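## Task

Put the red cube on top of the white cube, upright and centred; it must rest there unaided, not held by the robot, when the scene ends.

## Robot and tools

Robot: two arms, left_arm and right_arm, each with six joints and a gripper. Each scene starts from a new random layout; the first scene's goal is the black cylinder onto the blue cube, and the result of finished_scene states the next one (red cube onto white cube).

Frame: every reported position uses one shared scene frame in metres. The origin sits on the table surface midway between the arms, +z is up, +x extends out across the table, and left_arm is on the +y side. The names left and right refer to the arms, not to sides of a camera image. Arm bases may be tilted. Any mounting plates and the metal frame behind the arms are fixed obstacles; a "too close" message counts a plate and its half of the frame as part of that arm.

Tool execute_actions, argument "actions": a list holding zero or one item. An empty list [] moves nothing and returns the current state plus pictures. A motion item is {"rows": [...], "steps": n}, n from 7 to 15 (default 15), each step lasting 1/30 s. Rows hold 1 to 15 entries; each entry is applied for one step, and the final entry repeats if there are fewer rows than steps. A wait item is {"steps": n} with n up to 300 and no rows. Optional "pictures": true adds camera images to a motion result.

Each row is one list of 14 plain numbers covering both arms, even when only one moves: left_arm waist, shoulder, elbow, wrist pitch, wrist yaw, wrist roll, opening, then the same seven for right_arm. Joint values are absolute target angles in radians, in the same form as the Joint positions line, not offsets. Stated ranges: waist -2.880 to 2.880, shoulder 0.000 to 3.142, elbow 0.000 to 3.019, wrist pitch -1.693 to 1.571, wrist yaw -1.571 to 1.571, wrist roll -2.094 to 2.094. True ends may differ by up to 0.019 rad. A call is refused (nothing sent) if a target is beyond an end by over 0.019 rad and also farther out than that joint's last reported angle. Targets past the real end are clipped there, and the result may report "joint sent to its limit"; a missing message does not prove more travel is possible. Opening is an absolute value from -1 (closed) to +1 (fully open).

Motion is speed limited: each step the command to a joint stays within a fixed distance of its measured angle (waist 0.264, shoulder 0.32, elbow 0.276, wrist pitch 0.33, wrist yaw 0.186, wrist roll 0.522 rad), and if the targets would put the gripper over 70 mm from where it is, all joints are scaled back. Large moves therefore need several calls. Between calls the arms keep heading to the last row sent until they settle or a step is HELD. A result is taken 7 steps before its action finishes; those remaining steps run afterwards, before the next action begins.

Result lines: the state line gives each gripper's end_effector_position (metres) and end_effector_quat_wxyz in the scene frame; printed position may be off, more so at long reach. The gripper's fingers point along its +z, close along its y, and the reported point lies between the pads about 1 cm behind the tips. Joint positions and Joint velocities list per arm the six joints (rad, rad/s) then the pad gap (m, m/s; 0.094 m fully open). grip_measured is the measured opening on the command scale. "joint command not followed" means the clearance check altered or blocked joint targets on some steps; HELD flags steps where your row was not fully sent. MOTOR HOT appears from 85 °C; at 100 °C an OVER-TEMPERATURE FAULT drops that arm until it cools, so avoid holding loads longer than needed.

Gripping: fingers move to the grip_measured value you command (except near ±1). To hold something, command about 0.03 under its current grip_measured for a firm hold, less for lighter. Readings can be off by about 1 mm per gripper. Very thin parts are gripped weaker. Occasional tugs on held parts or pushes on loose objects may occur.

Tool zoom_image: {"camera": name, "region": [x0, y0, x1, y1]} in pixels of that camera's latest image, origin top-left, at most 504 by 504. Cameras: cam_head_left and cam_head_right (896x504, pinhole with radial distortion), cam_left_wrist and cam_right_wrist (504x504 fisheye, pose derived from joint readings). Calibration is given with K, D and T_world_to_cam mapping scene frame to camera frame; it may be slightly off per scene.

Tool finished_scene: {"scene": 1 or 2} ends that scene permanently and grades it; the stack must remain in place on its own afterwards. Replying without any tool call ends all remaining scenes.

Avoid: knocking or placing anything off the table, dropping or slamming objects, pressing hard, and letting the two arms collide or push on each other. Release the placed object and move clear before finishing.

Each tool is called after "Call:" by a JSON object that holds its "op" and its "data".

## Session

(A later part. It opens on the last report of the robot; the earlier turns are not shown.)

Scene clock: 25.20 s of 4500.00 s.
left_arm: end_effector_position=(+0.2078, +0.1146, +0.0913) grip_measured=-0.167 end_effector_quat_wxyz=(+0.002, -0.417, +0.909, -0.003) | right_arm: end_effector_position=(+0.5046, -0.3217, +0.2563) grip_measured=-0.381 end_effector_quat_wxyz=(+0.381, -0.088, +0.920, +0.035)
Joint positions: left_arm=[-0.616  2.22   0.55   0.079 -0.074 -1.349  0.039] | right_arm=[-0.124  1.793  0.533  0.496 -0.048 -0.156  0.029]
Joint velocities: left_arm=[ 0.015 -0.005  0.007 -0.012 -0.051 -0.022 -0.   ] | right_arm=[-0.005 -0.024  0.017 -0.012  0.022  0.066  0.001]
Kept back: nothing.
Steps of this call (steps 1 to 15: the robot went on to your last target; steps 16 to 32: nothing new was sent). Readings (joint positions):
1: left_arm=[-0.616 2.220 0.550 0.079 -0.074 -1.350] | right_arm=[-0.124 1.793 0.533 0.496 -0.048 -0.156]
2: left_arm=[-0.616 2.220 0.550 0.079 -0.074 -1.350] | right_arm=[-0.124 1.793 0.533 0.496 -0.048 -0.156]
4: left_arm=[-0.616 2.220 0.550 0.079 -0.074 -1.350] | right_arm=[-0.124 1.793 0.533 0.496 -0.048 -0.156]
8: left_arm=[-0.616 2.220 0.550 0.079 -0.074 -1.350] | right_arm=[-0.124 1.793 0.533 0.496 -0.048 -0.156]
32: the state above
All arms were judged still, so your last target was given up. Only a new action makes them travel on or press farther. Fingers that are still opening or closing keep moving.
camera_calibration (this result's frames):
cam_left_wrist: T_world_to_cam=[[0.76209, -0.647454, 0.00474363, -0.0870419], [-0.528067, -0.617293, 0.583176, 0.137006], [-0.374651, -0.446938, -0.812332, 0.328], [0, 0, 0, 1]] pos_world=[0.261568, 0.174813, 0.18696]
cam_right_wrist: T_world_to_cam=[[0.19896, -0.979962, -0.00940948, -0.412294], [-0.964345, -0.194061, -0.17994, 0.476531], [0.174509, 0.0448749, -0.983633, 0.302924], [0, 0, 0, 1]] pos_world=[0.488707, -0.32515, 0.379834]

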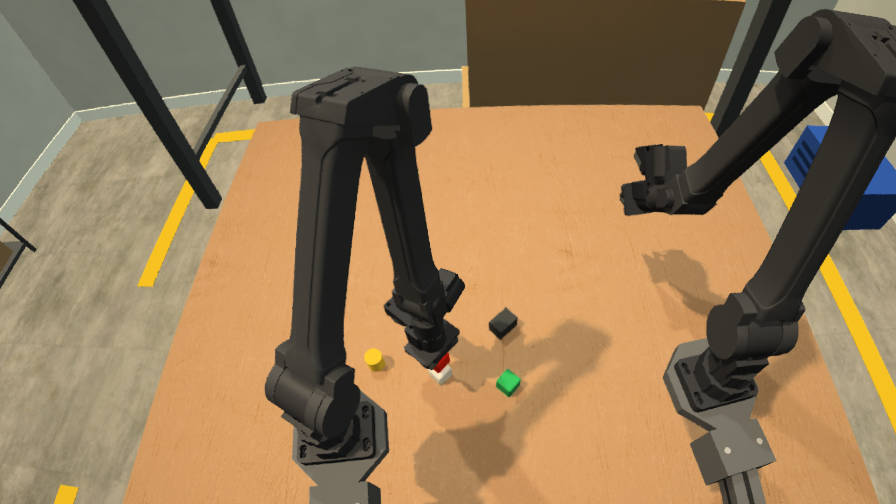

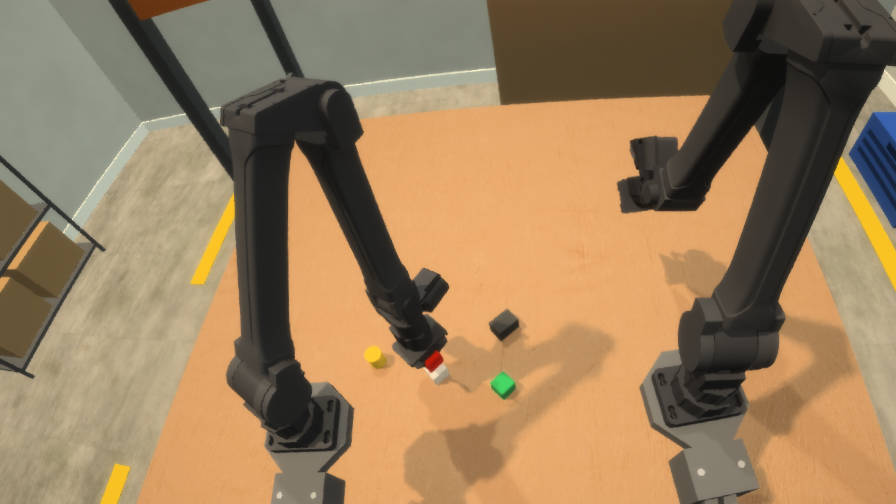

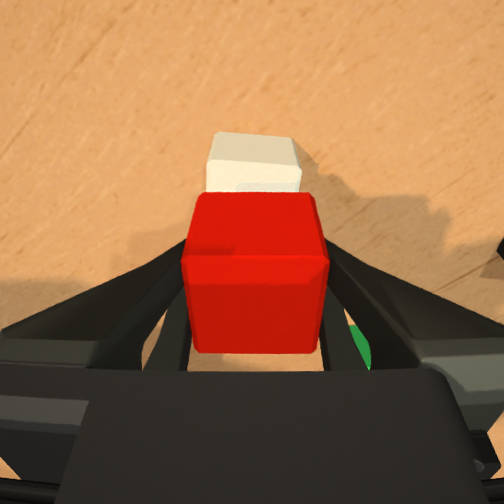

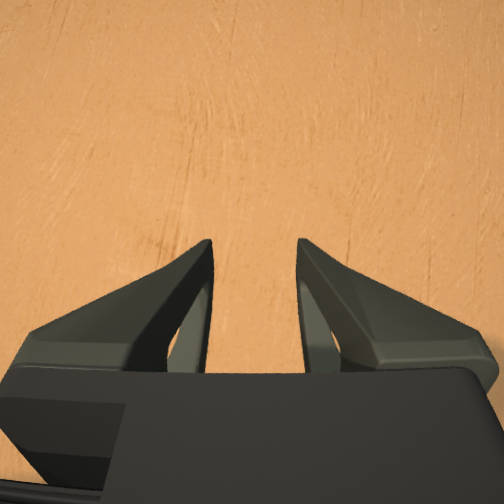

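Call:
{"op": "execute_actions", "data": {"actions": [{"rows": [[-0.620,2.221,0.552,0.095,-0.070,-1.340,-0.205,-0.124,1.793,0.533,0.496,-0.048,-0.156,-0.381],[-0.620,2.224,0.556,0.097,-0.070,-1.338,-0.205,-0.124,1.793,0.533,0.496,-0.048,-0.156,-0.381],[-0.620,2.229,0.559,0.100,-0.070,-1.334,-0.205,-0.124,1.793,0.533,0.496,-0.048,-0.156,-0.381],[-0.620,2.235,0.561,0.104,-0.070,-1.329,-0.205,-0.124,1.793,0.533,0.496,-0.048,-0.156,-0.381],[-0.620,2.243,0.563,0.109,-0.070,-1.323,-0.205,-0.124,1.793,0.533,0.496,-0.048,-0.156,-0.381],[-0.620,2.252,0.566,0.115,-0.070,-1.317,-0.205,-0.124,1.793,0.533,0.496,-0.048,-0.156,-0.381],[-0.620,2.261,0.569,0.121,-0.070,-1.310,-0.205,-0.124,1.793,0.533,0.496,-0.048,-0.156,-0.381],[-0.620,2.270,0.572,0.127,-0.070,-1.303,-0.205,-0.124,1.793,0.533,0.496,-0.048,-0.156,-0.381],[-0.620,2.279,0.574,0.133,-0.070,-1.296,-0.205,-0.124,1.793,0.533,0.496,-0.048,-0.156,-0.381],[-0.620,2.287,0.577,0.139,-0.070,-1.289,-0.205,-0.124,1.793,0.533,0.496,-0.048,-0.156,-0.381],[-0.620,2.294,0.579,0.144,-0.070,-1.283,-0.205,-0.124,1.793,0.533,0.496,-0.048,-0.156,-0.381],[-0.620,2.300,0.581,0.148,-0.070,-1.278,-0.205,-0.124,1.793,0.533,0.496,-0.048,-0.156,-0.381],[-0.620,2.305,0.582,0.151,-0.070,-1.275,-0.205,-0.124,1.793,0.533,0.496,-0.048,-0.156,-0.381],[-0.620,2.308,0.583,0.153,-0.070,-1.273,-0.205,-0.124,1.793,0.533,0.496,-0.048,-0.156,-0.381],[-0.620,2.309,0.583,0.154,-0.070,-1.272,-0.205,-0.124,1.793,0.533,0.496,-0.048,-0.156,-0.381]], "steps": 15}]}}

Call:
{"op": "execute_actions", "data": {"actions": [{"steps": 18}], "pictures": true}}

Scene clock: 29.60 s of 4500.00 s.
left_arm: end_effector_position=(+0.2131, +0.1115, +0.0878) grip_measured=-0.167 end_effector_quat_wxyz=(+0.007, -0.409, +0.912, -0.009) | right_arm: end_effector_position=(+0.5046, -0.3217, +0.2563) grip_measured=-0.381 end_effector_quat_wxyz=(+0.381, -0.088, +0.920, +0.035)
Joint positions: left_arm=[-0.616  2.233  0.559  0.1   -0.074 -1.331  0.039] | right_arm=[-0.124  1.793  0.533  0.496 -0.048 -0.156  0.029]
Joint velocities: left_arm=[0.005 0.21  0.12  0.188 0.022 0.081 0.   ] | right_arm=[ 0.005 -0.005 -0.012 -0.002 -0.081 -0.125 -0.001]
Steps of this call (steps 1 to 90: nothing new was sent; then 1.13 s passed at rest; steps 91 to 98: the first 8 steps of this action). Readings (joint positions):
91: left_arm=[-0.616 2.220 0.550 0.079 -0.074 -1.349] | right_arm=[-0.124 1.793 0.533 0.496 -0.048 -0.156]
92: left_arm=[-0.616 2.220 0.550 0.079 -0.074 -1.349] | right_arm=[-0.124 1.793 0.533 0.496 -0.048 -0.156]
94: left_arm=[-0.616 2.220 0.550 0.083 -0.074 -1.346] | right_arm=[-0.124 1.793 0.533 0.496 -0.048 -0.156]
98: the state above

Scene clock: 30.20 s of 4500.00 s.
left_arm: end_effector_position=(+0.2129, +0.1137, +0.0699) grip_measured=-0.167 end_effector_quat_wxyz=(+0.012, -0.387, +0.922, -0.003) | right_arm: end_effector_position=(+0.5046, -0.3217, +0.2563) grip_measured=-0.381 end_effector_quat_wxyz=(+0.381, -0.088, +0.920, +0.035)
Joint positions: left_arm=[-0.614  2.302  0.58   0.144 -0.09  -1.282  0.039] | right_arm=[-0.124  1.793  0.533  0.496 -0.048 -0.156  0.029]
Joint velocities: left_arm=[ 0.044  0.005  0.085  0.085 -0.11   0.022  0.001] | right_arm=[ 0.015 -0.005 -0.007 -0.002  0.037 -0.037 -0.   ]
Kept back: nothing.
Steps of this call (steps 1 to 7: the last 7 steps of your previous action; steps 8 to 18: the robot went on to your last target). Readings (joint positions):
1: left_arm=[-0.616 2.242 0.562 0.107 -0.074 -1.326] | right_arm=[-0.124 1.793 0.533 0.496 -0.048 -0.156]
2: left_arm=[-0.616 2.251 0.567 0.113 -0.074 -1.321] | right_arm=[-0.124 1.793 0.533 0.496 -0.048 -0.156]
4: left_arm=[-0.616 2.270 0.573 0.125 -0.074 -1.309] | right_arm=[-0.124 1.793 0.533 0.496 -0.048 -0.156]
8: left_arm=[-0.616 2.297 0.577 0.136 -0.074 -1.293] | right_arm=[-0.124 1.793 0.533 0.496 -0.048 -0.156]
18: the state above
camera_calibration (this result's frames):
cam_left_wrist: T_world_to_cam=[[0.718681, -0.695215, 0.0131833, -0.0772936], [-0.578129, -0.586894, 0.566853, 0.159926], [-0.386347, -0.415008, -0.823714, 0.31187], [0, 0, 0, 1]] pos_world=[0.268497, 0.169553, 0.167256]
cam_right_wrist: T_world_to_cam=[[0.19896, -0.979962, -0.00940948, -0.412294], [-0.964345, -0.194061, -0.17994, 0.476531], [0.174509, 0.0448749, -0.983633, 0.302924], [0, 0, 0, 1]] pos_world=[0.488707, -0.32515, 0.379834]

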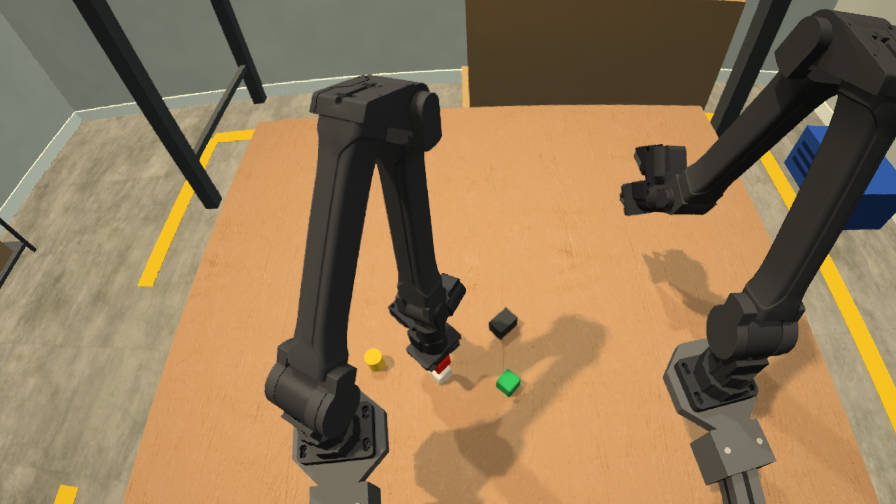

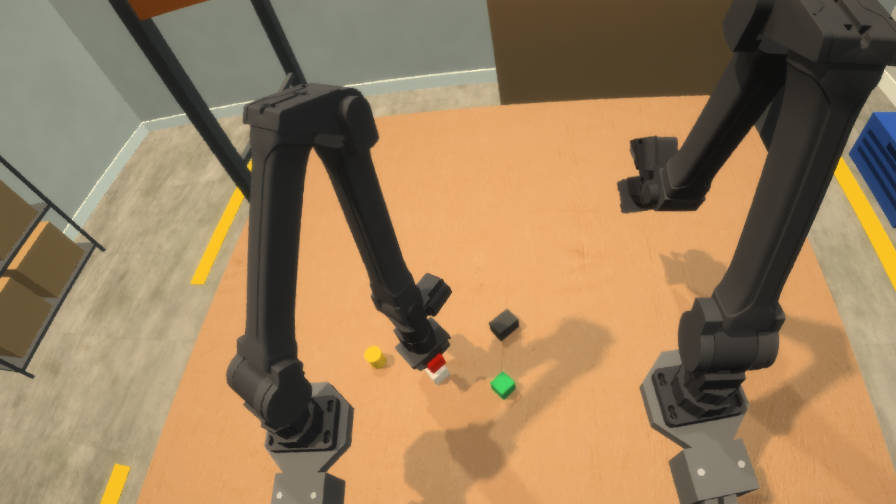

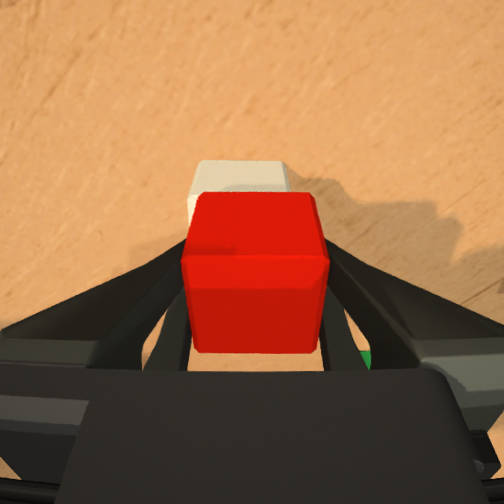

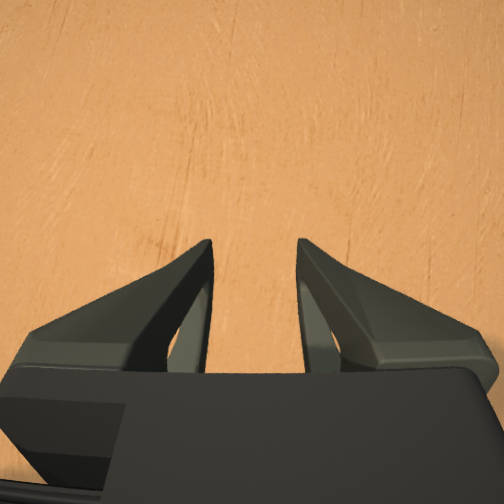

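Call:
{"op": "execute_actions", "data": {"actions": [{"steps": 20}], "pictures": true}}

Scene clock: 30.87 s of 4500.00 s.
left_arm: end_effector_position=(+0.2185, +0.1086, +0.0694) grip_measured=-0.167 end_effector_quat_wxyz=(+0.011, -0.388, +0.921, -0.014) | right_arm: end_effector_position=(+0.5046, -0.3217, +0.2563) grip_measured=-0.381 end_effector_quat_wxyz=(+0.381, -0.088, +0.920, +0.035)
Joint positions: left_arm=[-0.611  2.302  0.59   0.15  -0.075 -1.28   0.039] | right_arm=[-0.124  1.793  0.533  0.496 -0.048 -0.156  0.029]
Joint velocities: left_arm=[ 0.005  0.005  0.002 -0.012  0.022 -0.007  0.001] | right_arm=[-0.005 -0.005 -0.002  0.002  0.051 -0.051 -0.002]
Kept back: nothing.
Steps of this call (steps 1 to 20: the robot went on to your last target). Readings (joint positions):
1: left_arm=[-0.612 2.302 0.584 0.146 -0.093 -1.282] | right_arm=[-0.124 1.793 0.533 0.496 -0.048 -0.156]
2: left_arm=[-0.610 2.302 0.587 0.148 -0.094 -1.281] | right_arm=[-0.124 1.793 0.533 0.496 -0.048 -0.156]
4: left_arm=[-0.607 2.302 0.591 0.150 -0.084 -1.281] | right_arm=[-0.124 1.793 0.533 0.496 -0.048 -0.156]
8: left_arm=[-0.611 2.302 0.590 0.150 -0.075 -1.280] | right_arm=[-0.124 1.793 0.533 0.496 -0.048 -0.156]
20: the state above
camera_calibration (this result's frames):
cam_left_wrist: T_world_to_cam=[[0.720103, -0.693115, 0.0323058, -0.0867555], [-0.580397, -0.576174, 0.575467, 0.159189], [-0.380251, -0.433146, -0.817186, 0.31168], [0, 0, 0, 1]] pos_world=[0.273383, 0.166592, 0.165896]
cam_right_wrist: T_world_to_cam=[[0.19896, -0.979962, -0.00940948, -0.412294], [-0.964345, -0.194061, -0.17994, 0.476531], [0.174509, 0.0448749, -0.983633, 0.302924], [0, 0, 0, 1]] pos_world=[0.488707, -0.32515, 0.379834]

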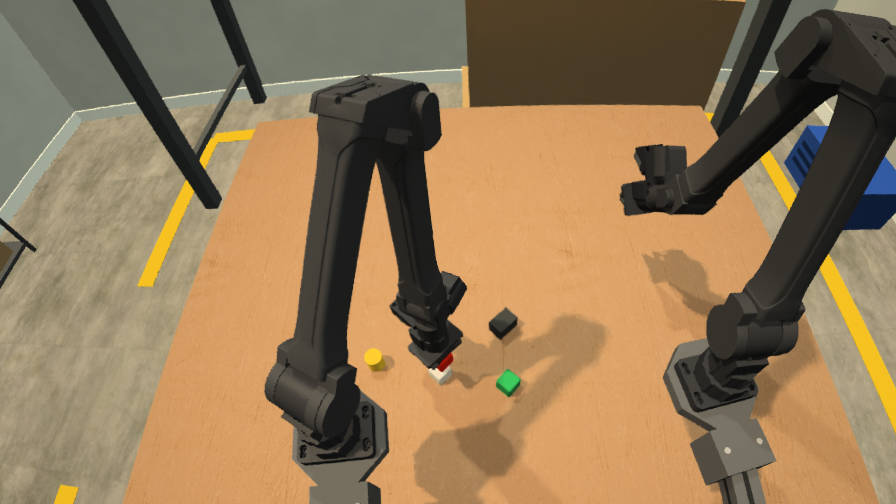

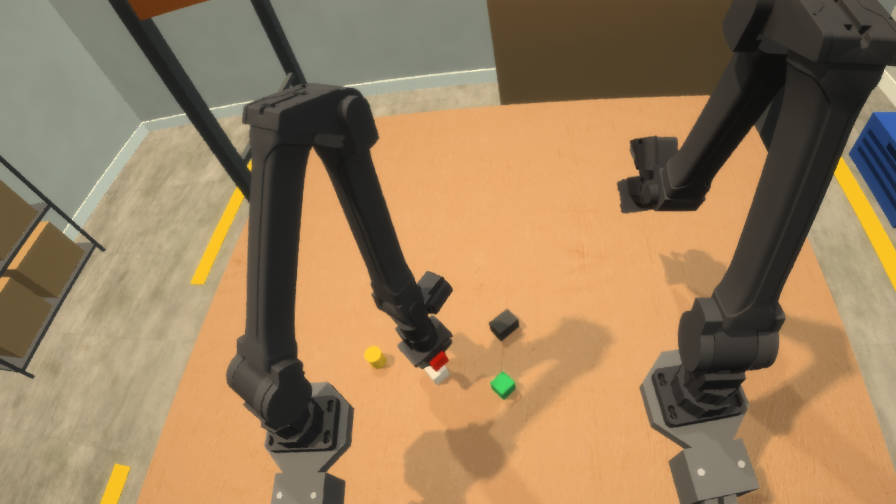

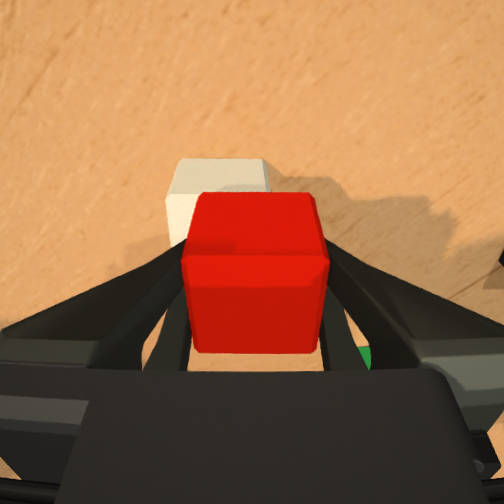

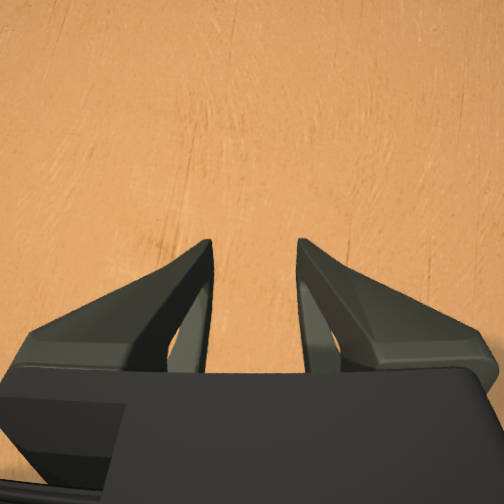

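Call:
{"op": "execute_actions", "data": {"actions": [{"rows": [[-0.621,2.306,0.581,0.148,-0.070,-1.272,-0.205,-0.124,1.793,0.533,0.496,-0.048,-0.156,-0.381],[-0.622,2.306,0.579,0.142,-0.070,-1.272,-0.205,-0.124,1.793,0.533,0.496,-0.048,-0.156,-0.381],[-0.623,2.306,0.576,0.137,-0.070,-1.272,-0.205,-0.124,1.793,0.533,0.496,-0.048,-0.156,-0.381],[-0.624,2.306,0.573,0.133,-0.070,-1.272,-0.205,-0.124,1.793,0.533,0.496,-0.048,-0.156,-0.381],[-0.625,2.306,0.570,0.129,-0.070,-1.272,-0.205,-0.124,1.793,0.533,0.496,-0.048,-0.156,-0.381],[-0.625,2.306,0.568,0.126,-0.070,-1.272,-0.205,-0.124,1.793,0.533,0.496,-0.048,-0.156,-0.381],[-0.625,2.306,0.566,0.124,-0.070,-1.272,-0.205,-0.124,1.793,0.533,0.496,-0.048,-0.156,-0.381],[-0.625,2.306,0.565,0.123,-0.070,-1.272,-0.205,-0.124,1.793,0.533,0.496,-0.048,-0.156,-0.381]], "steps": 10}]}}

Call:
{"op": "execute_actions", "data": {"actions": [{"steps": 16}], "pictures": true}}

Scene clock: 31.77 s of 4500.00 s.
left_arm: end_effector_position=(+0.2185, +0.1086, +0.0694) grip_measured=-0.167 end_effector_quat_wxyz=(+0.011, -0.388, +0.921, -0.014) | right_arm: end_effector_position=(+0.5046, -0.3217, +0.2563) grip_measured=-0.381 end_effector_quat_wxyz=(+0.381, -0.088, +0.920, +0.035)
Joint positions: left_arm=[-0.611  2.302  0.59   0.15  -0.075 -1.28   0.039] | right_arm=[-0.124  1.793  0.533  0.496 -0.048 -0.156  0.029]
Joint velocities: left_arm=[-0.015 -0.015  0.012 -0.002 -0.007  0.051 -0.   ] | right_arm=[ 0.005 -0.005  0.007  0.002 -0.037  0.066  0.   ]
Steps of this call (steps 1 to 15: the robot went on to your last target; steps 16 to 24: nothing new was sent; steps 25 to 27: the first 3 steps of this action). Readings (joint positions):
25: left_arm=[-0.611 2.302 0.590 0.150 -0.075 -1.280] | right_arm=[-0.124 1.793 0.533 0.496 -0.048 -0.156]
26: left_arm=[-0.611 2.302 0.590 0.150 -0.075 -1.280] | right_arm=[-0.124 1.793 0.533 0.496 -0.048 -0.156]
27: the state above

Scene clock: 32.30 s of 4500.00 s.
left_arm: end_effector_position=(+0.2067, +0.1138, +0.0701) grip_measured=-0.167 end_effector_quat_wxyz=(+0.002, -0.385, +0.923, -0.002) | right_arm: end_effector_position=(+0.5046, -0.3217, +0.2563) grip_measured=-0.381 end_effector_quat_wxyz=(+0.381, -0.088, +0.920, +0.035)
Joint positions: left_arm=[-0.615  2.302  0.575  0.135 -0.075 -1.28   0.039] | right_arm=[-0.124  1.793  0.533  0.496 -0.048 -0.156  0.029]
Joint velocities: left_arm=[-0.015 -0.015 -0.007  0.002  0.066  0.007 -0.001] | right_arm=[-0.005 -0.005  0.002 -0.007 -0.022  0.022  0.001]
Kept back: nothing.
Steps of this call (steps 1 to 7: the last 7 steps of your previous action; steps 8 to 16: the robot went on to your last target). Readings (joint positions):
1: left_arm=[-0.612 2.302 0.590 0.150 -0.075 -1.280] | right_arm=[-0.124 1.793 0.533 0.496 -0.048 -0.156]
2: left_arm=[-0.612 2.302 0.590 0.148 -0.075 -1.280] | right_arm=[-0.124 1.793 0.533 0.496 -0.048 -0.156]
4: left_arm=[-0.614 2.302 0.588 0.143 -0.075 -1.280] | right_arm=[-0.124 1.793 0.533 0.496 -0.048 -0.156]
8: left_arm=[-0.615 2.302 0.578 0.137 -0.075 -1.280] | right_arm=[-0.124 1.793 0.533 0.496 -0.048 -0.156]
16: the state above
camera_calibration (this result's frames):
cam_left_wrist: T_world_to_cam=[[0.716119, -0.697966, 0.00405448, -0.0713002], [-0.569098, -0.580517, 0.582347, 0.152612], [-0.404105, -0.419337, -0.81293, 0.312987], [0, 0, 0, 1]] pos_world=[0.26439, 0.170076, 0.165852]
cam_right_wrist: T_world_to_cam=[[0.19896, -0.979962, -0.00940948, -0.412294], [-0.964345, -0.194061, -0.17994, 0.476531], [0.174509, 0.0448749, -0.983633, 0.302924], [0, 0, 0, 1]] pos_world=[0.488707, -0.32515, 0.379834]

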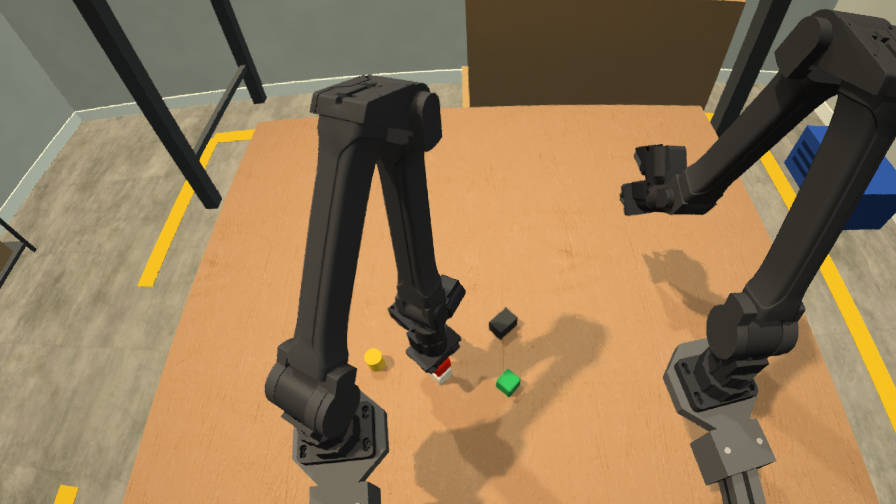

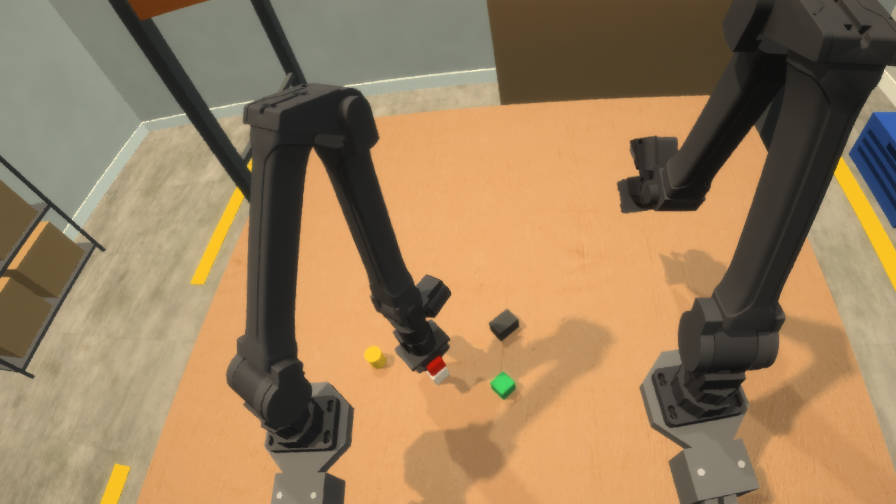

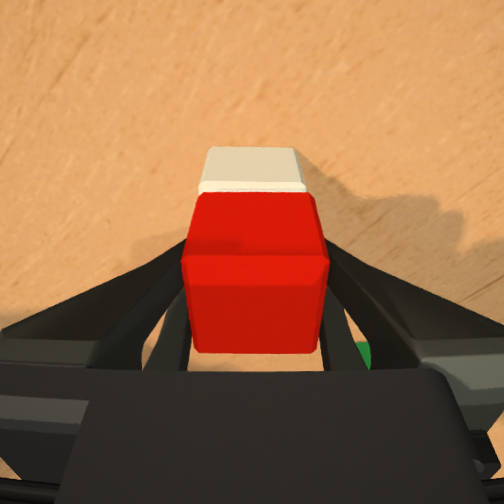

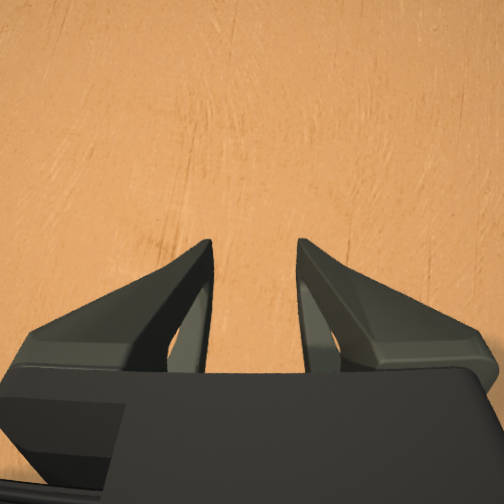

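Call:
{"op": "zoom_image", "data": {"camera": "cam_left_wrist", "region": [175, 135, 335, 265]}}

Region (175, 135, 335, 265) of cam_left_wrist's 504x504 image, scaled by 3.150, with more detail than that image has; it fills the top 410 rows of this view, and the rest is white.

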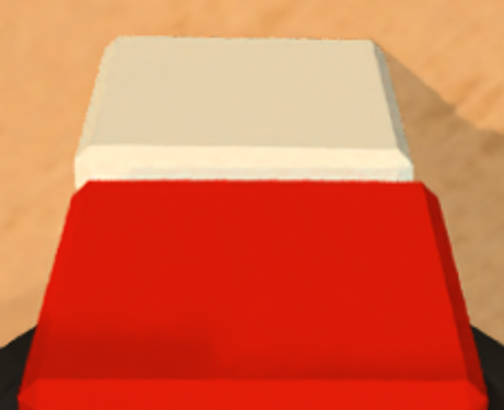

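Call:
{"op": "execute_actions", "data": {"actions": [{"rows": [[-0.626,2.310,0.570,0.135,-0.070,-1.272,-0.205,-0.124,1.793,0.533,0.496,-0.048,-0.156,-0.381],[-0.627,2.314,0.573,0.145,-0.070,-1.272,-0.205,-0.124,1.793,0.533,0.496,-0.048,-0.156,-0.381],[-0.628,2.318,0.573,0.151,-0.070,-1.272,-0.205,-0.124,1.793,0.533,0.496,-0.048,-0.156,-0.381],[-0.628,2.321,0.573,0.155,-0.070,-1.272,-0.205,-0.124,1.793,0.533,0.496,-0.048,-0.156,-0.381],[-0.628,2.324,0.573,0.159,-0.070,-1.272,-0.205,-0.124,1.793,0.533,0.496,-0.048,-0.156,-0.381],[-0.628,2.326,0.573,0.163,-0.070,-1.272,-0.205,-0.124,1.793,0.533,0.496,-0.048,-0.156,-0.381],[-0.628,2.328,0.573,0.167,-0.070,-1.272,-0.205,-0.124,1.793,0.533,0.496,-0.048,-0.156,-0.381],[-0.628,2.329,0.573,0.170,-0.070,-1.272,-0.205,-0.124,1.793,0.533,0.496,-0.048,-0.156,-0.381],[-0.628,2.330,0.573,0.172,-0.070,-1.272,-0.205,-0.124,1.793,0.533,0.496,-0.048,-0.156,-0.381],[-0.628,2.330,0.573,0.174,-0.070,-1.272,-0.205,-0.124,1.793,0.533,0.496,-0.048,-0.156,-0.381]], "steps": 12}]}}

Call:
{"op": "execute_actions", "data": {"actions": [{"steps": 16}], "pictures": true}}

Scene clock: 36.90 s of 4500.00 s.
left_arm: end_effector_position=(+0.2069, +0.1132, +0.0699) grip_measured=-0.167 end_effector_quat_wxyz=(+0.003, -0.385, +0.923, -0.003) | right_arm: end_effector_position=(+0.5046, -0.3217, +0.2563) grip_measured=-0.381 end_effector_quat_wxyz=(+0.381, -0.088, +0.920, +0.035)
Joint positions: left_arm=[-0.617  2.303  0.575  0.138 -0.075 -1.28   0.039] | right_arm=[-0.124  1.793  0.533  0.496 -0.048 -0.156  0.029]
Joint velocities: left_arm=[-0.024  0.034  0.007  0.095 -0.022  0.007 -0.001] | right_arm=[ 0.005  0.005  0.002  0.002 -0.037 -0.007 -0.   ]
Steps of this call (steps 1 to 15: the robot went on to your last target; steps 16 to 90: nothing new was sent; then 1.43 s passed at rest; steps 91 to 95: the first 5 steps of this action). Readings (joint positions):
91: left_arm=[-0.615 2.302 0.575 0.135 -0.075 -1.280] | right_arm=[-0.124 1.793 0.533 0.496 -0.048 -0.156]
92: left_arm=[-0.615 2.302 0.575 0.135 -0.075 -1.280] | right_arm=[-0.124 1.793 0.533 0.496 -0.048 -0.156]
94: left_arm=[-0.616 2.302 0.575 0.136 -0.075 -1.280] | right_arm=[-0.124 1.793 0.533 0.496 -0.048 -0.156]
95: the state above

Scene clock: 37.43 s of 4500.00 s.
left_arm: end_effector_position=(+0.2066, +0.1127, +0.0667) grip_measured=-0.167 end_effector_quat_wxyz=(+0.005, -0.384, +0.923, -0.006) | right_arm: end_effector_position=(+0.5046, -0.3217, +0.2563) grip_measured=-0.381 end_effector_quat_wxyz=(+0.381, -0.088, +0.920, +0.035)
Joint positions: left_arm=[-0.618  2.316  0.575  0.159 -0.074 -1.28   0.039] | right_arm=[-0.124  1.793  0.533  0.496 -0.048 -0.156  0.029]
Joint velocities: left_arm=[ 0.005  0.005 -0.002 -0.002  0.051  0.007 -0.001] | right_arm=[-0.005 -0.005 -0.002 -0.017 -0.051  0.037 -0.001]
Kept back: nothing.
Steps of this call (steps 1 to 7: the last 7 steps of your previous action; steps 8 to 16: the robot went on to your last target). Readings (joint positions):
1: left_arm=[-0.617 2.304 0.575 0.142 -0.075 -1.280] | right_arm=[-0.124 1.793 0.533 0.496 -0.048 -0.156]
2: left_arm=[-0.617 2.306 0.575 0.145 -0.075 -1.280] | right_arm=[-0.124 1.793 0.533 0.496 -0.048 -0.156]
4: left_arm=[-0.618 2.311 0.575 0.152 -0.074 -1.280] | right_arm=[-0.124 1.793 0.533 0.496 -0.048 -0.156]
8: left_arm=[-0.618 2.316 0.575 0.158 -0.074 -1.280] | right_arm=[-0.124 1.793 0.533 0.496 -0.048 -0.156]
16: the state above
camera_calibration (this result's frames):
cam_left_wrist: T_world_to_cam=[[0.714679, -0.699323, 0.0134641, -0.0721829], [-0.575123, -0.57658, 0.580335, 0.154836], [-0.398078, -0.422497, -0.814266, 0.308926], [0, 0, 0, 1]] pos_world=[0.263614, 0.169317, 0.162663]
cam_right_wrist: T_world_to_cam=[[0.19896, -0.979962, -0.00940948, -0.412294], [-0.964345, -0.194061, -0.17994, 0.476531], [0.174509, 0.0448749, -0.983633, 0.302924], [0, 0, 0, 1]] pos_world=[0.488707, -0.32515, 0.379834]

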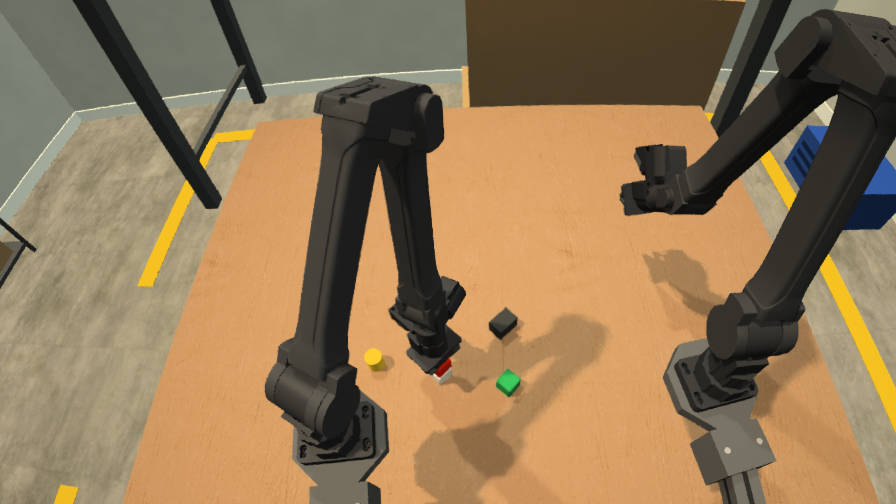

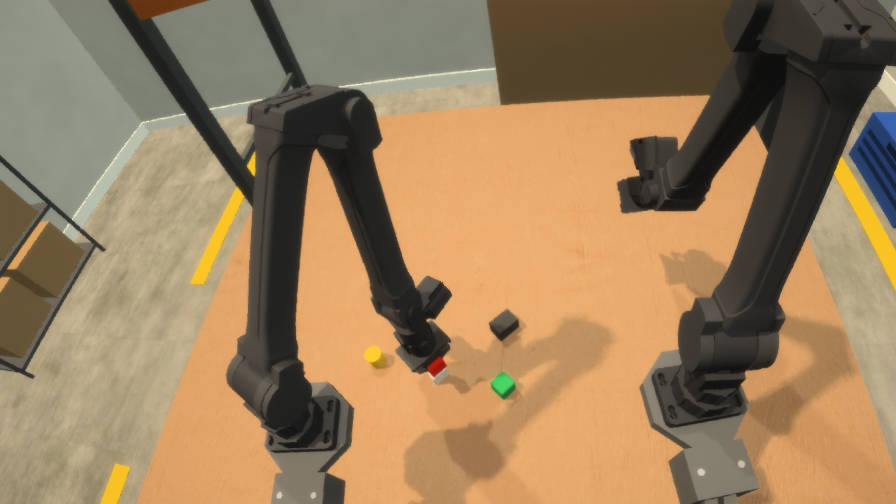

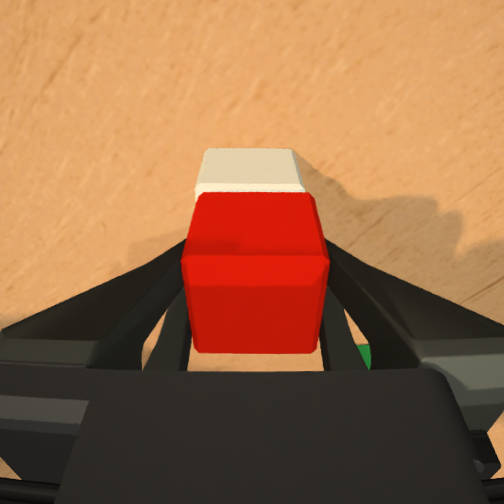

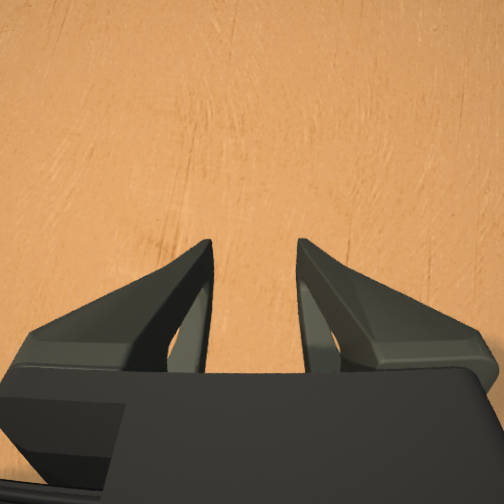

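Call:
{"op": "execute_actions", "data": {"actions": [{"rows": [[-0.626,2.333,0.573,0.175,-0.070,-1.272,-0.205,-0.124,1.793,0.533,0.496,-0.048,-0.156,-0.381],[-0.626,2.335,0.573,0.176,-0.070,-1.272,-0.205,-0.124,1.793,0.533,0.496,-0.048,-0.156,-0.381],[-0.626,2.337,0.573,0.177,-0.070,-1.272,-0.205,-0.124,1.793,0.533,0.496,-0.048,-0.156,-0.381],[-0.626,2.339,0.573,0.179,-0.070,-1.272,-0.205,-0.124,1.793,0.533,0.496,-0.048,-0.156,-0.381],[-0.626,2.340,0.573,0.181,-0.070,-1.272,-0.205,-0.124,1.793,0.533,0.496,-0.048,-0.156,-0.381],[-0.626,2.341,0.573,0.182,-0.070,-1.272,-0.205,-0.124,1.793,0.533,0.496,-0.048,-0.156,-0.381],[-0.626,2.342,0.573,0.183,-0.070,-1.272,-0.205,-0.124,1.793,0.533,0.496,-0.048,-0.156,-0.381]], "steps": 10}]}}

Call:
{"op": "execute_actions", "data": {"actions": [{"steps": 14}], "pictures": true}}

Scene clock: 38.07 s of 4500.00 s.
left_arm: end_effector_position=(+0.2065, +0.1127, +0.0664) grip_measured=-0.167 end_effector_quat_wxyz=(+0.005, -0.384, +0.923, -0.006) | right_arm: end_effector_position=(+0.5046, -0.3217, +0.2563) grip_measured=-0.381 end_effector_quat_wxyz=(+0.381, -0.088, +0.920, +0.035)
Joint positions: left_arm=[-0.618  2.317  0.575  0.16  -0.074 -1.28   0.039] | right_arm=[-0.124  1.793  0.533  0.496 -0.048 -0.156  0.029]
Joint velocities: left_arm=[ 0.005  0.024 -0.007  0.032  0.022 -0.066  0.   ] | right_arm=[-0.005 -0.015 -0.012 -0.027  0.007  0.022 -0.   ]
Steps of this call (steps 1 to 15: the robot went on to your last target; step 16: nothing new was sent; steps 17 to 19: the first 3 steps of this action). Readings (joint positions):
17: left_arm=[-0.618 2.316 0.575 0.159 -0.074 -1.280] | right_arm=[-0.124 1.793 0.533 0.496 -0.048 -0.156]
18: left_arm=[-0.618 2.317 0.575 0.159 -0.074 -1.280] | right_arm=[-0.124 1.793 0.533 0.496 -0.048 -0.156]
19: the state above

Scene clock: 38.53 s of 4500.00 s.
left_arm: end_effector_position=(+0.2044, +0.1136, +0.0638) grip_measured=-0.167 end_effector_quat_wxyz=(+0.004, -0.384, +0.923, -0.005) | right_arm: end_effector_position=(+0.5046, -0.3217, +0.2563) grip_measured=-0.381 end_effector_quat_wxyz=(+0.381, -0.088, +0.920, +0.035)
Joint positions: left_arm=[-0.618  2.328  0.575  0.168 -0.074 -1.28   0.039] | right_arm=[-0.124  1.793  0.533  0.496 -0.048 -0.156  0.029]
Joint velocities: left_arm=[-0.015 -0.005 -0.007  0.002  0.037 -0.095 -0.001] | right_arm=[-0.005  0.005  0.007 -0.027  0.051  0.007 -0.   ]
Kept back: nothing.
Steps of this call (steps 1 to 7: the last 7 steps of your previous action; steps 8 to 14: the robot went on to your last target). Readings (joint positions):
1: left_arm=[-0.618 2.318 0.575 0.161 -0.074 -1.280] | right_arm=[-0.124 1.793 0.533 0.496 -0.048 -0.156]
2: left_arm=[-0.618 2.320 0.575 0.163 -0.074 -1.280] | right_arm=[-0.124 1.793 0.533 0.496 -0.048 -0.156]
4: left_arm=[-0.618 2.323 0.575 0.165 -0.074 -1.280] | right_arm=[-0.124 1.793 0.533 0.496 -0.048 -0.156]
8: left_arm=[-0.618 2.328 0.575 0.167 -0.074 -1.280] | right_arm=[-0.124 1.793 0.533 0.496 -0.048 -0.156]
14: the state above
camera_calibration (this result's frames):
cam_left_wrist: T_world_to_cam=[[0.714553, -0.699502, 0.0105417, -0.0696725], [-0.573697, -0.577284, 0.581047, 0.155532], [-0.400358, -0.421236, -0.813802, 0.306374], [0, 0, 0, 1]] pos_world=[0.261672, 0.170106, 0.159691]
cam_right_wrist: T_world_to_cam=[[0.19896, -0.979962, -0.00940948, -0.412294], [-0.964345, -0.194061, -0.17994, 0.476531], [0.174509, 0.0448749, -0.983633, 0.302924], [0, 0, 0, 1]] pos_world=[0.488707, -0.32515, 0.379834]

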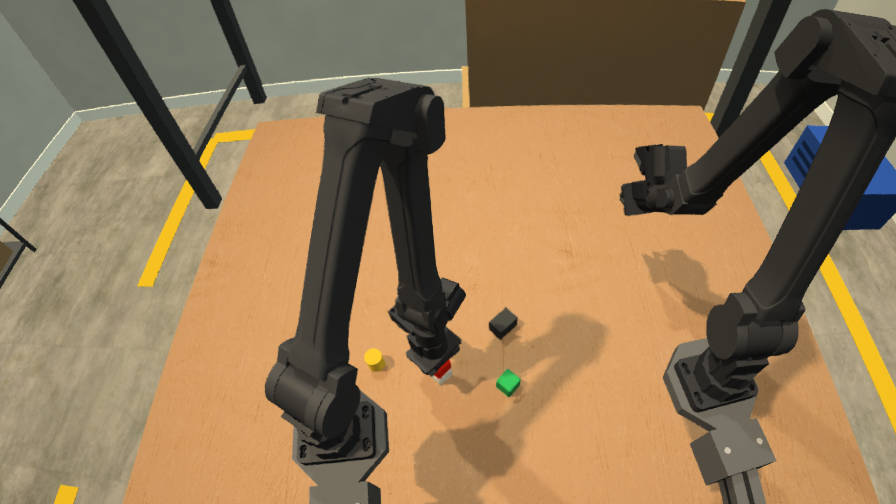

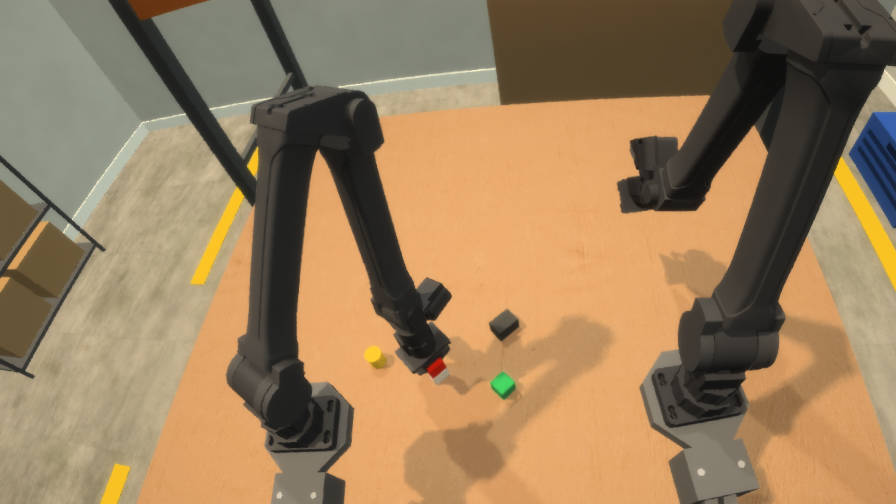

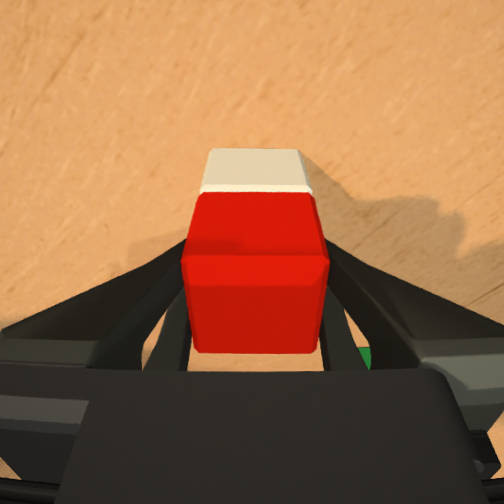

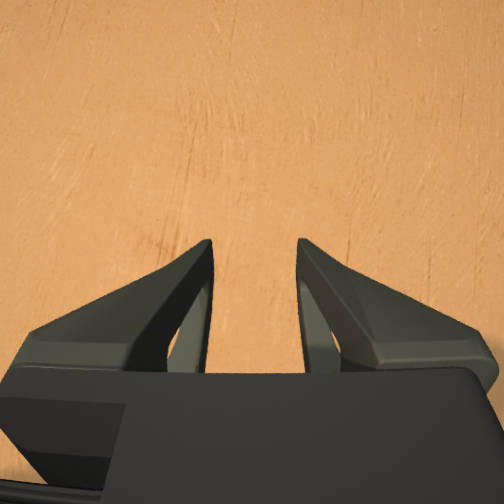

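Call:
{"op": "execute_actions", "data": {"actions": [{"rows": [[-0.626,2.344,0.573,0.185,-0.070,-1.272,-0.205,-0.124,1.793,0.533,0.496,-0.048,-0.156,-0.381],[-0.626,2.345,0.573,0.187,-0.070,-1.272,-0.205,-0.124,1.793,0.533,0.496,-0.048,-0.156,-0.381],[-0.626,2.346,0.573,0.189,-0.070,-1.272,-0.205,-0.124,1.793,0.533,0.496,-0.048,-0.156,-0.381],[-0.626,2.347,0.573,0.190,-0.070,-1.272,-0.205,-0.124,1.793,0.533,0.496,-0.048,-0.156,-0.381],[-0.626,2.348,0.573,0.191,-0.070,-1.272,-0.205,-0.124,1.793,0.533,0.496,-0.048,-0.156,-0.381]], "steps": 8}]}}

Call:
{"op": "execute_actions", "data": {"actions": [{"steps": 13}]}}

Scene clock: 39.00 s of 4500.00 s.
left_arm: end_effector_position=(+0.2044, +0.1136, +0.0638) grip_measured=-0.167 end_effector_quat_wxyz=(+0.004, -0.384, +0.923, -0.005) | right_arm: end_effector_position=(+0.5046, -0.3217, +0.2563) grip_measured=-0.381 end_effector_quat_wxyz=(+0.381, -0.088, +0.920, +0.035)
Joint positions: left_arm=[-0.618  2.328  0.575  0.168 -0.074 -1.28   0.039] | right_arm=[-0.124  1.793  0.533  0.496 -0.048 -0.156  0.029]
Joint velocities: left_arm=[-0.005 -0.005  0.012 -0.002  0.037  0.007  0.001] | right_arm=[ 0.005 -0.024  0.002 -0.012  0.022 -0.007 -0.   ]
Steps of this call (steps 1 to 13: the robot went on to your last target; step 14: the first step of this action). Readings (joint positions):
14: the state above

Scene clock: 39.43 s of 4500.00 s.
left_arm: end_effector_position=(+0.2047, +0.1134, +0.0628) grip_measured=-0.167 end_effector_quat_wxyz=(+0.005, -0.384, +0.923, -0.006) | right_arm: end_effector_position=(+0.5046, -0.3217, +0.2563) grip_measured=-0.381 end_effector_quat_wxyz=(+0.381, -0.088, +0.920, +0.035)
Joint positions: left_arm=[-0.618  2.332  0.575  0.175 -0.074 -1.28   0.039] | right_arm=[-0.124  1.793  0.533  0.496 -0.048 -0.156  0.029]
Joint velocities: left_arm=[ 0.005 -0.005 -0.007  0.012 -0.022 -0.007  0.   ] | right_arm=[ 0.005 -0.005 -0.012  0.002  0.022  0.007  0.   ]
Kept back: nothing.
Steps of this call (steps 1 to 7: the last 7 steps of your previous action; steps 8 to 13: the robot went on to your last target). Readings (joint positions):
1: left_arm=[-0.618 2.328 0.575 0.168 -0.074 -1.280] | right_arm=[-0.124 1.793 0.533 0.496 -0.048 -0.156]
2: left_arm=[-0.618 2.328 0.575 0.170 -0.074 -1.280] | right_arm=[-0.124 1.793 0.533 0.496 -0.048 -0.156]
4: left_arm=[-0.618 2.329 0.575 0.173 -0.074 -1.280] | right_arm=[-0.124 1.793 0.533 0.496 -0.048 -0.156]
8: left_arm=[-0.618 2.332 0.575 0.175 -0.074 -1.280] | right_arm=[-0.124 1.793 0.533 0.496 -0.048 -0.156]
13: the state above

Call:
{"op": "execute_actions", "data": {"actions": [{"rows": [[-0.626,2.350,0.573,0.192,-0.070,-1.272,-0.205,-0.124,1.793,0.533,0.496,-0.048,-0.156,-0.381],[-0.626,2.351,0.573,0.193,-0.070,-1.272,-0.205,-0.124,1.793,0.533,0.496,-0.048,-0.156,-0.381],[-0.626,2.352,0.573,0.194,-0.070,-1.272,-0.205,-0.124,1.793,0.533,0.496,-0.048,-0.156,-0.381],[-0.626,2.353,0.573,0.195,-0.070,-1.272,-0.205,-0.124,1.793,0.533,0.496,-0.048,-0.156,-0.381],[-0.626,2.354,0.573,0.196,-0.070,-1.272,-0.205,-0.124,1.793,0.533,0.496,-0.048,-0.156,-0.381]], "steps": 8}]}}

Call:
{"op": "execute_actions", "data": {"actions": [{"steps": 13}], "pictures": true}}

Scene clock: 39.80 s of 4500.00 s.
left_arm: end_effector_position=(+0.2047, +0.1134, +0.0628) grip_measured=-0.167 end_effector_quat_wxyz=(+0.005, -0.384, +0.923, -0.006) | right_arm: end_effector_position=(+0.5046, -0.3217, +0.2563) grip_measured=-0.381 end_effector_quat_wxyz=(+0.381, -0.088, +0.920, +0.035)
Joint positions: left_arm=[-0.618  2.332  0.575  0.175 -0.074 -1.28   0.039] | right_arm=[-0.124  1.793  0.533  0.496 -0.048 -0.156  0.029]
Joint velocities: left_arm=[ 0.005 -0.015 -0.012 -0.007 -0.081 -0.022 -0.001] | right_arm=[ 0.005 -0.005 -0.002  0.002  0.007  0.022 -0.002]
Steps of this call (steps 1 to 10: the robot went on to your last target; step 11: the first step of this action). Readings (joint positions):
11: the state above

Scene clock: 40.23 s of 4500.00 s.
left_arm: end_effector_position=(+0.2049, +0.1133, +0.0627) grip_measured=-0.167 end_effector_quat_wxyz=(+0.005, -0.384, +0.923, -0.007) | right_arm: end_effector_position=(+0.5046, -0.3217, +0.2563) grip_measured=-0.381 end_effector_quat_wxyz=(+0.381, -0.088, +0.920, +0.035)
Joint positions: left_arm=[-0.618  2.333  0.575  0.177 -0.074 -1.28   0.039] | right_arm=[-0.124  1.793  0.533  0.496 -0.048 -0.156  0.029]
Joint velocities: left_arm=[ 0.005  0.015 -0.007  0.002  0.007 -0.007 -0.002] | right_arm=[-0.005 -0.005 -0.002  0.017 -0.066 -0.037 -0.001]
Kept back: nothing.
Steps of this call (steps 1 to 7: the last 7 steps of your previous action; steps 8 to 13: the robot went on to your last target). Readings (joint positions):
1: left_arm=[-0.618 2.332 0.575 0.176 -0.074 -1.280] | right_arm=[-0.124 1.793 0.533 0.496 -0.048 -0.156]
2: left_arm=[-0.618 2.332 0.575 0.176 -0.074 -1.280] | right_arm=[-0.124 1.793 0.533 0.496 -0.048 -0.156]
4: left_arm=[-0.618 2.333 0.575 0.177 -0.074 -1.280] | right_arm=[-0.124 1.793 0.533 0.496 -0.048 -0.156]
8: left_arm=[-0.618 2.333 0.575 0.177 -0.074 -1.280] | right_arm=[-0.124 1.793 0.533 0.496 -0.048 -0.156]
13: the state above
camera_calibration (this result's frames):
cam_left_wrist: T_world_to_cam=[[0.714488, -0.699481, 0.0152888, -0.0705185], [-0.576236, -0.575924, 0.579883, 0.156677], [-0.396812, -0.423129, -0.814556, 0.305059], [0, 0, 0, 1]] pos_world=[0.261718, 0.169987, 0.158711]
cam_right_wrist: T_world_to_cam=[[0.19896, -0.979962, -0.00940948, -0.412294], [-0.964345, -0.194061, -0.17994, 0.476531], [0.174509, 0.0448749, -0.983633, 0.302924], [0, 0, 0, 1]] pos_world=[0.488707, -0.32515, 0.379834]

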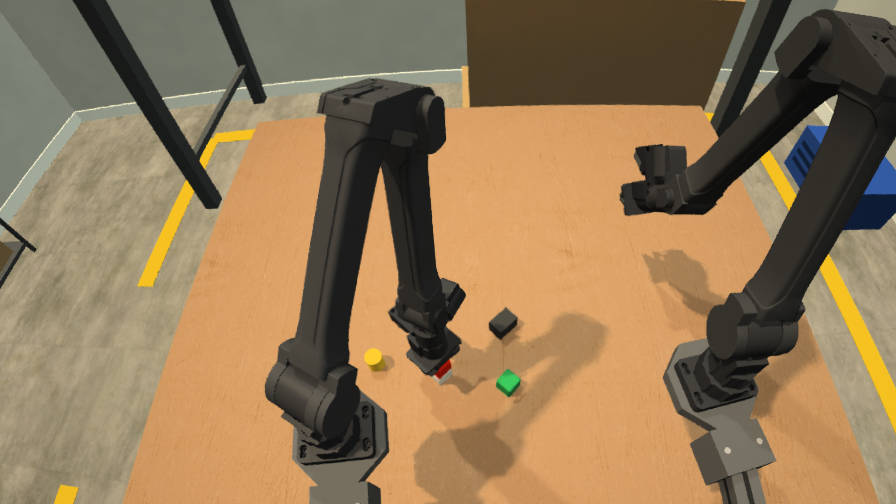

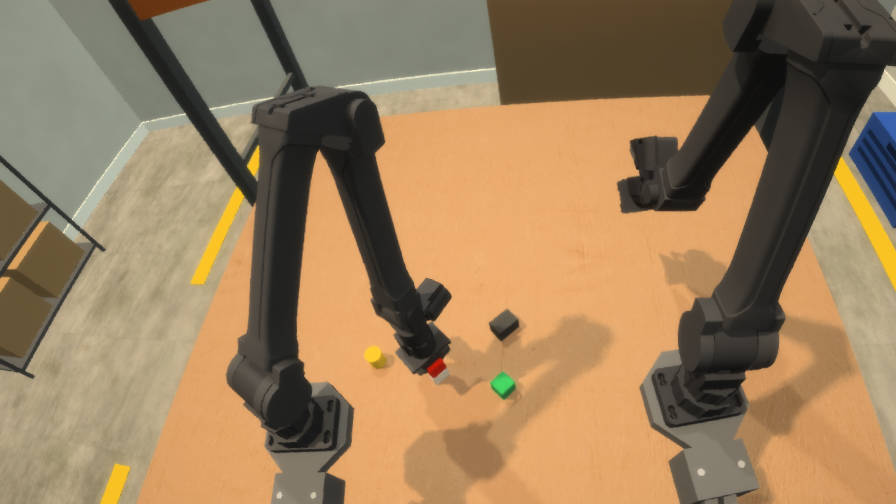

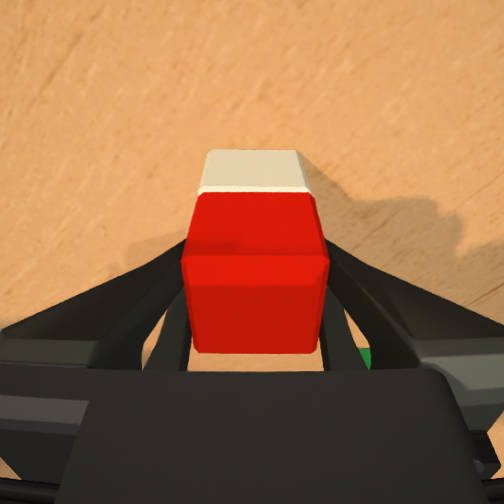

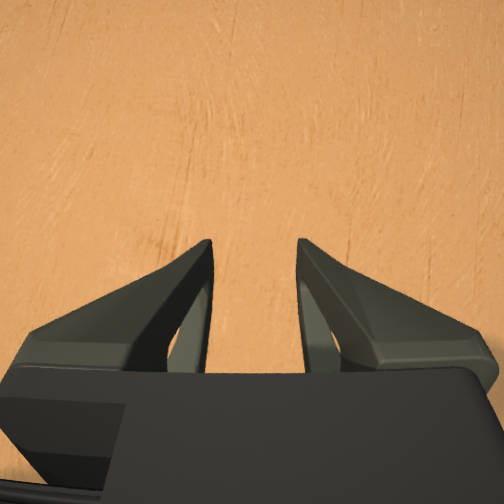

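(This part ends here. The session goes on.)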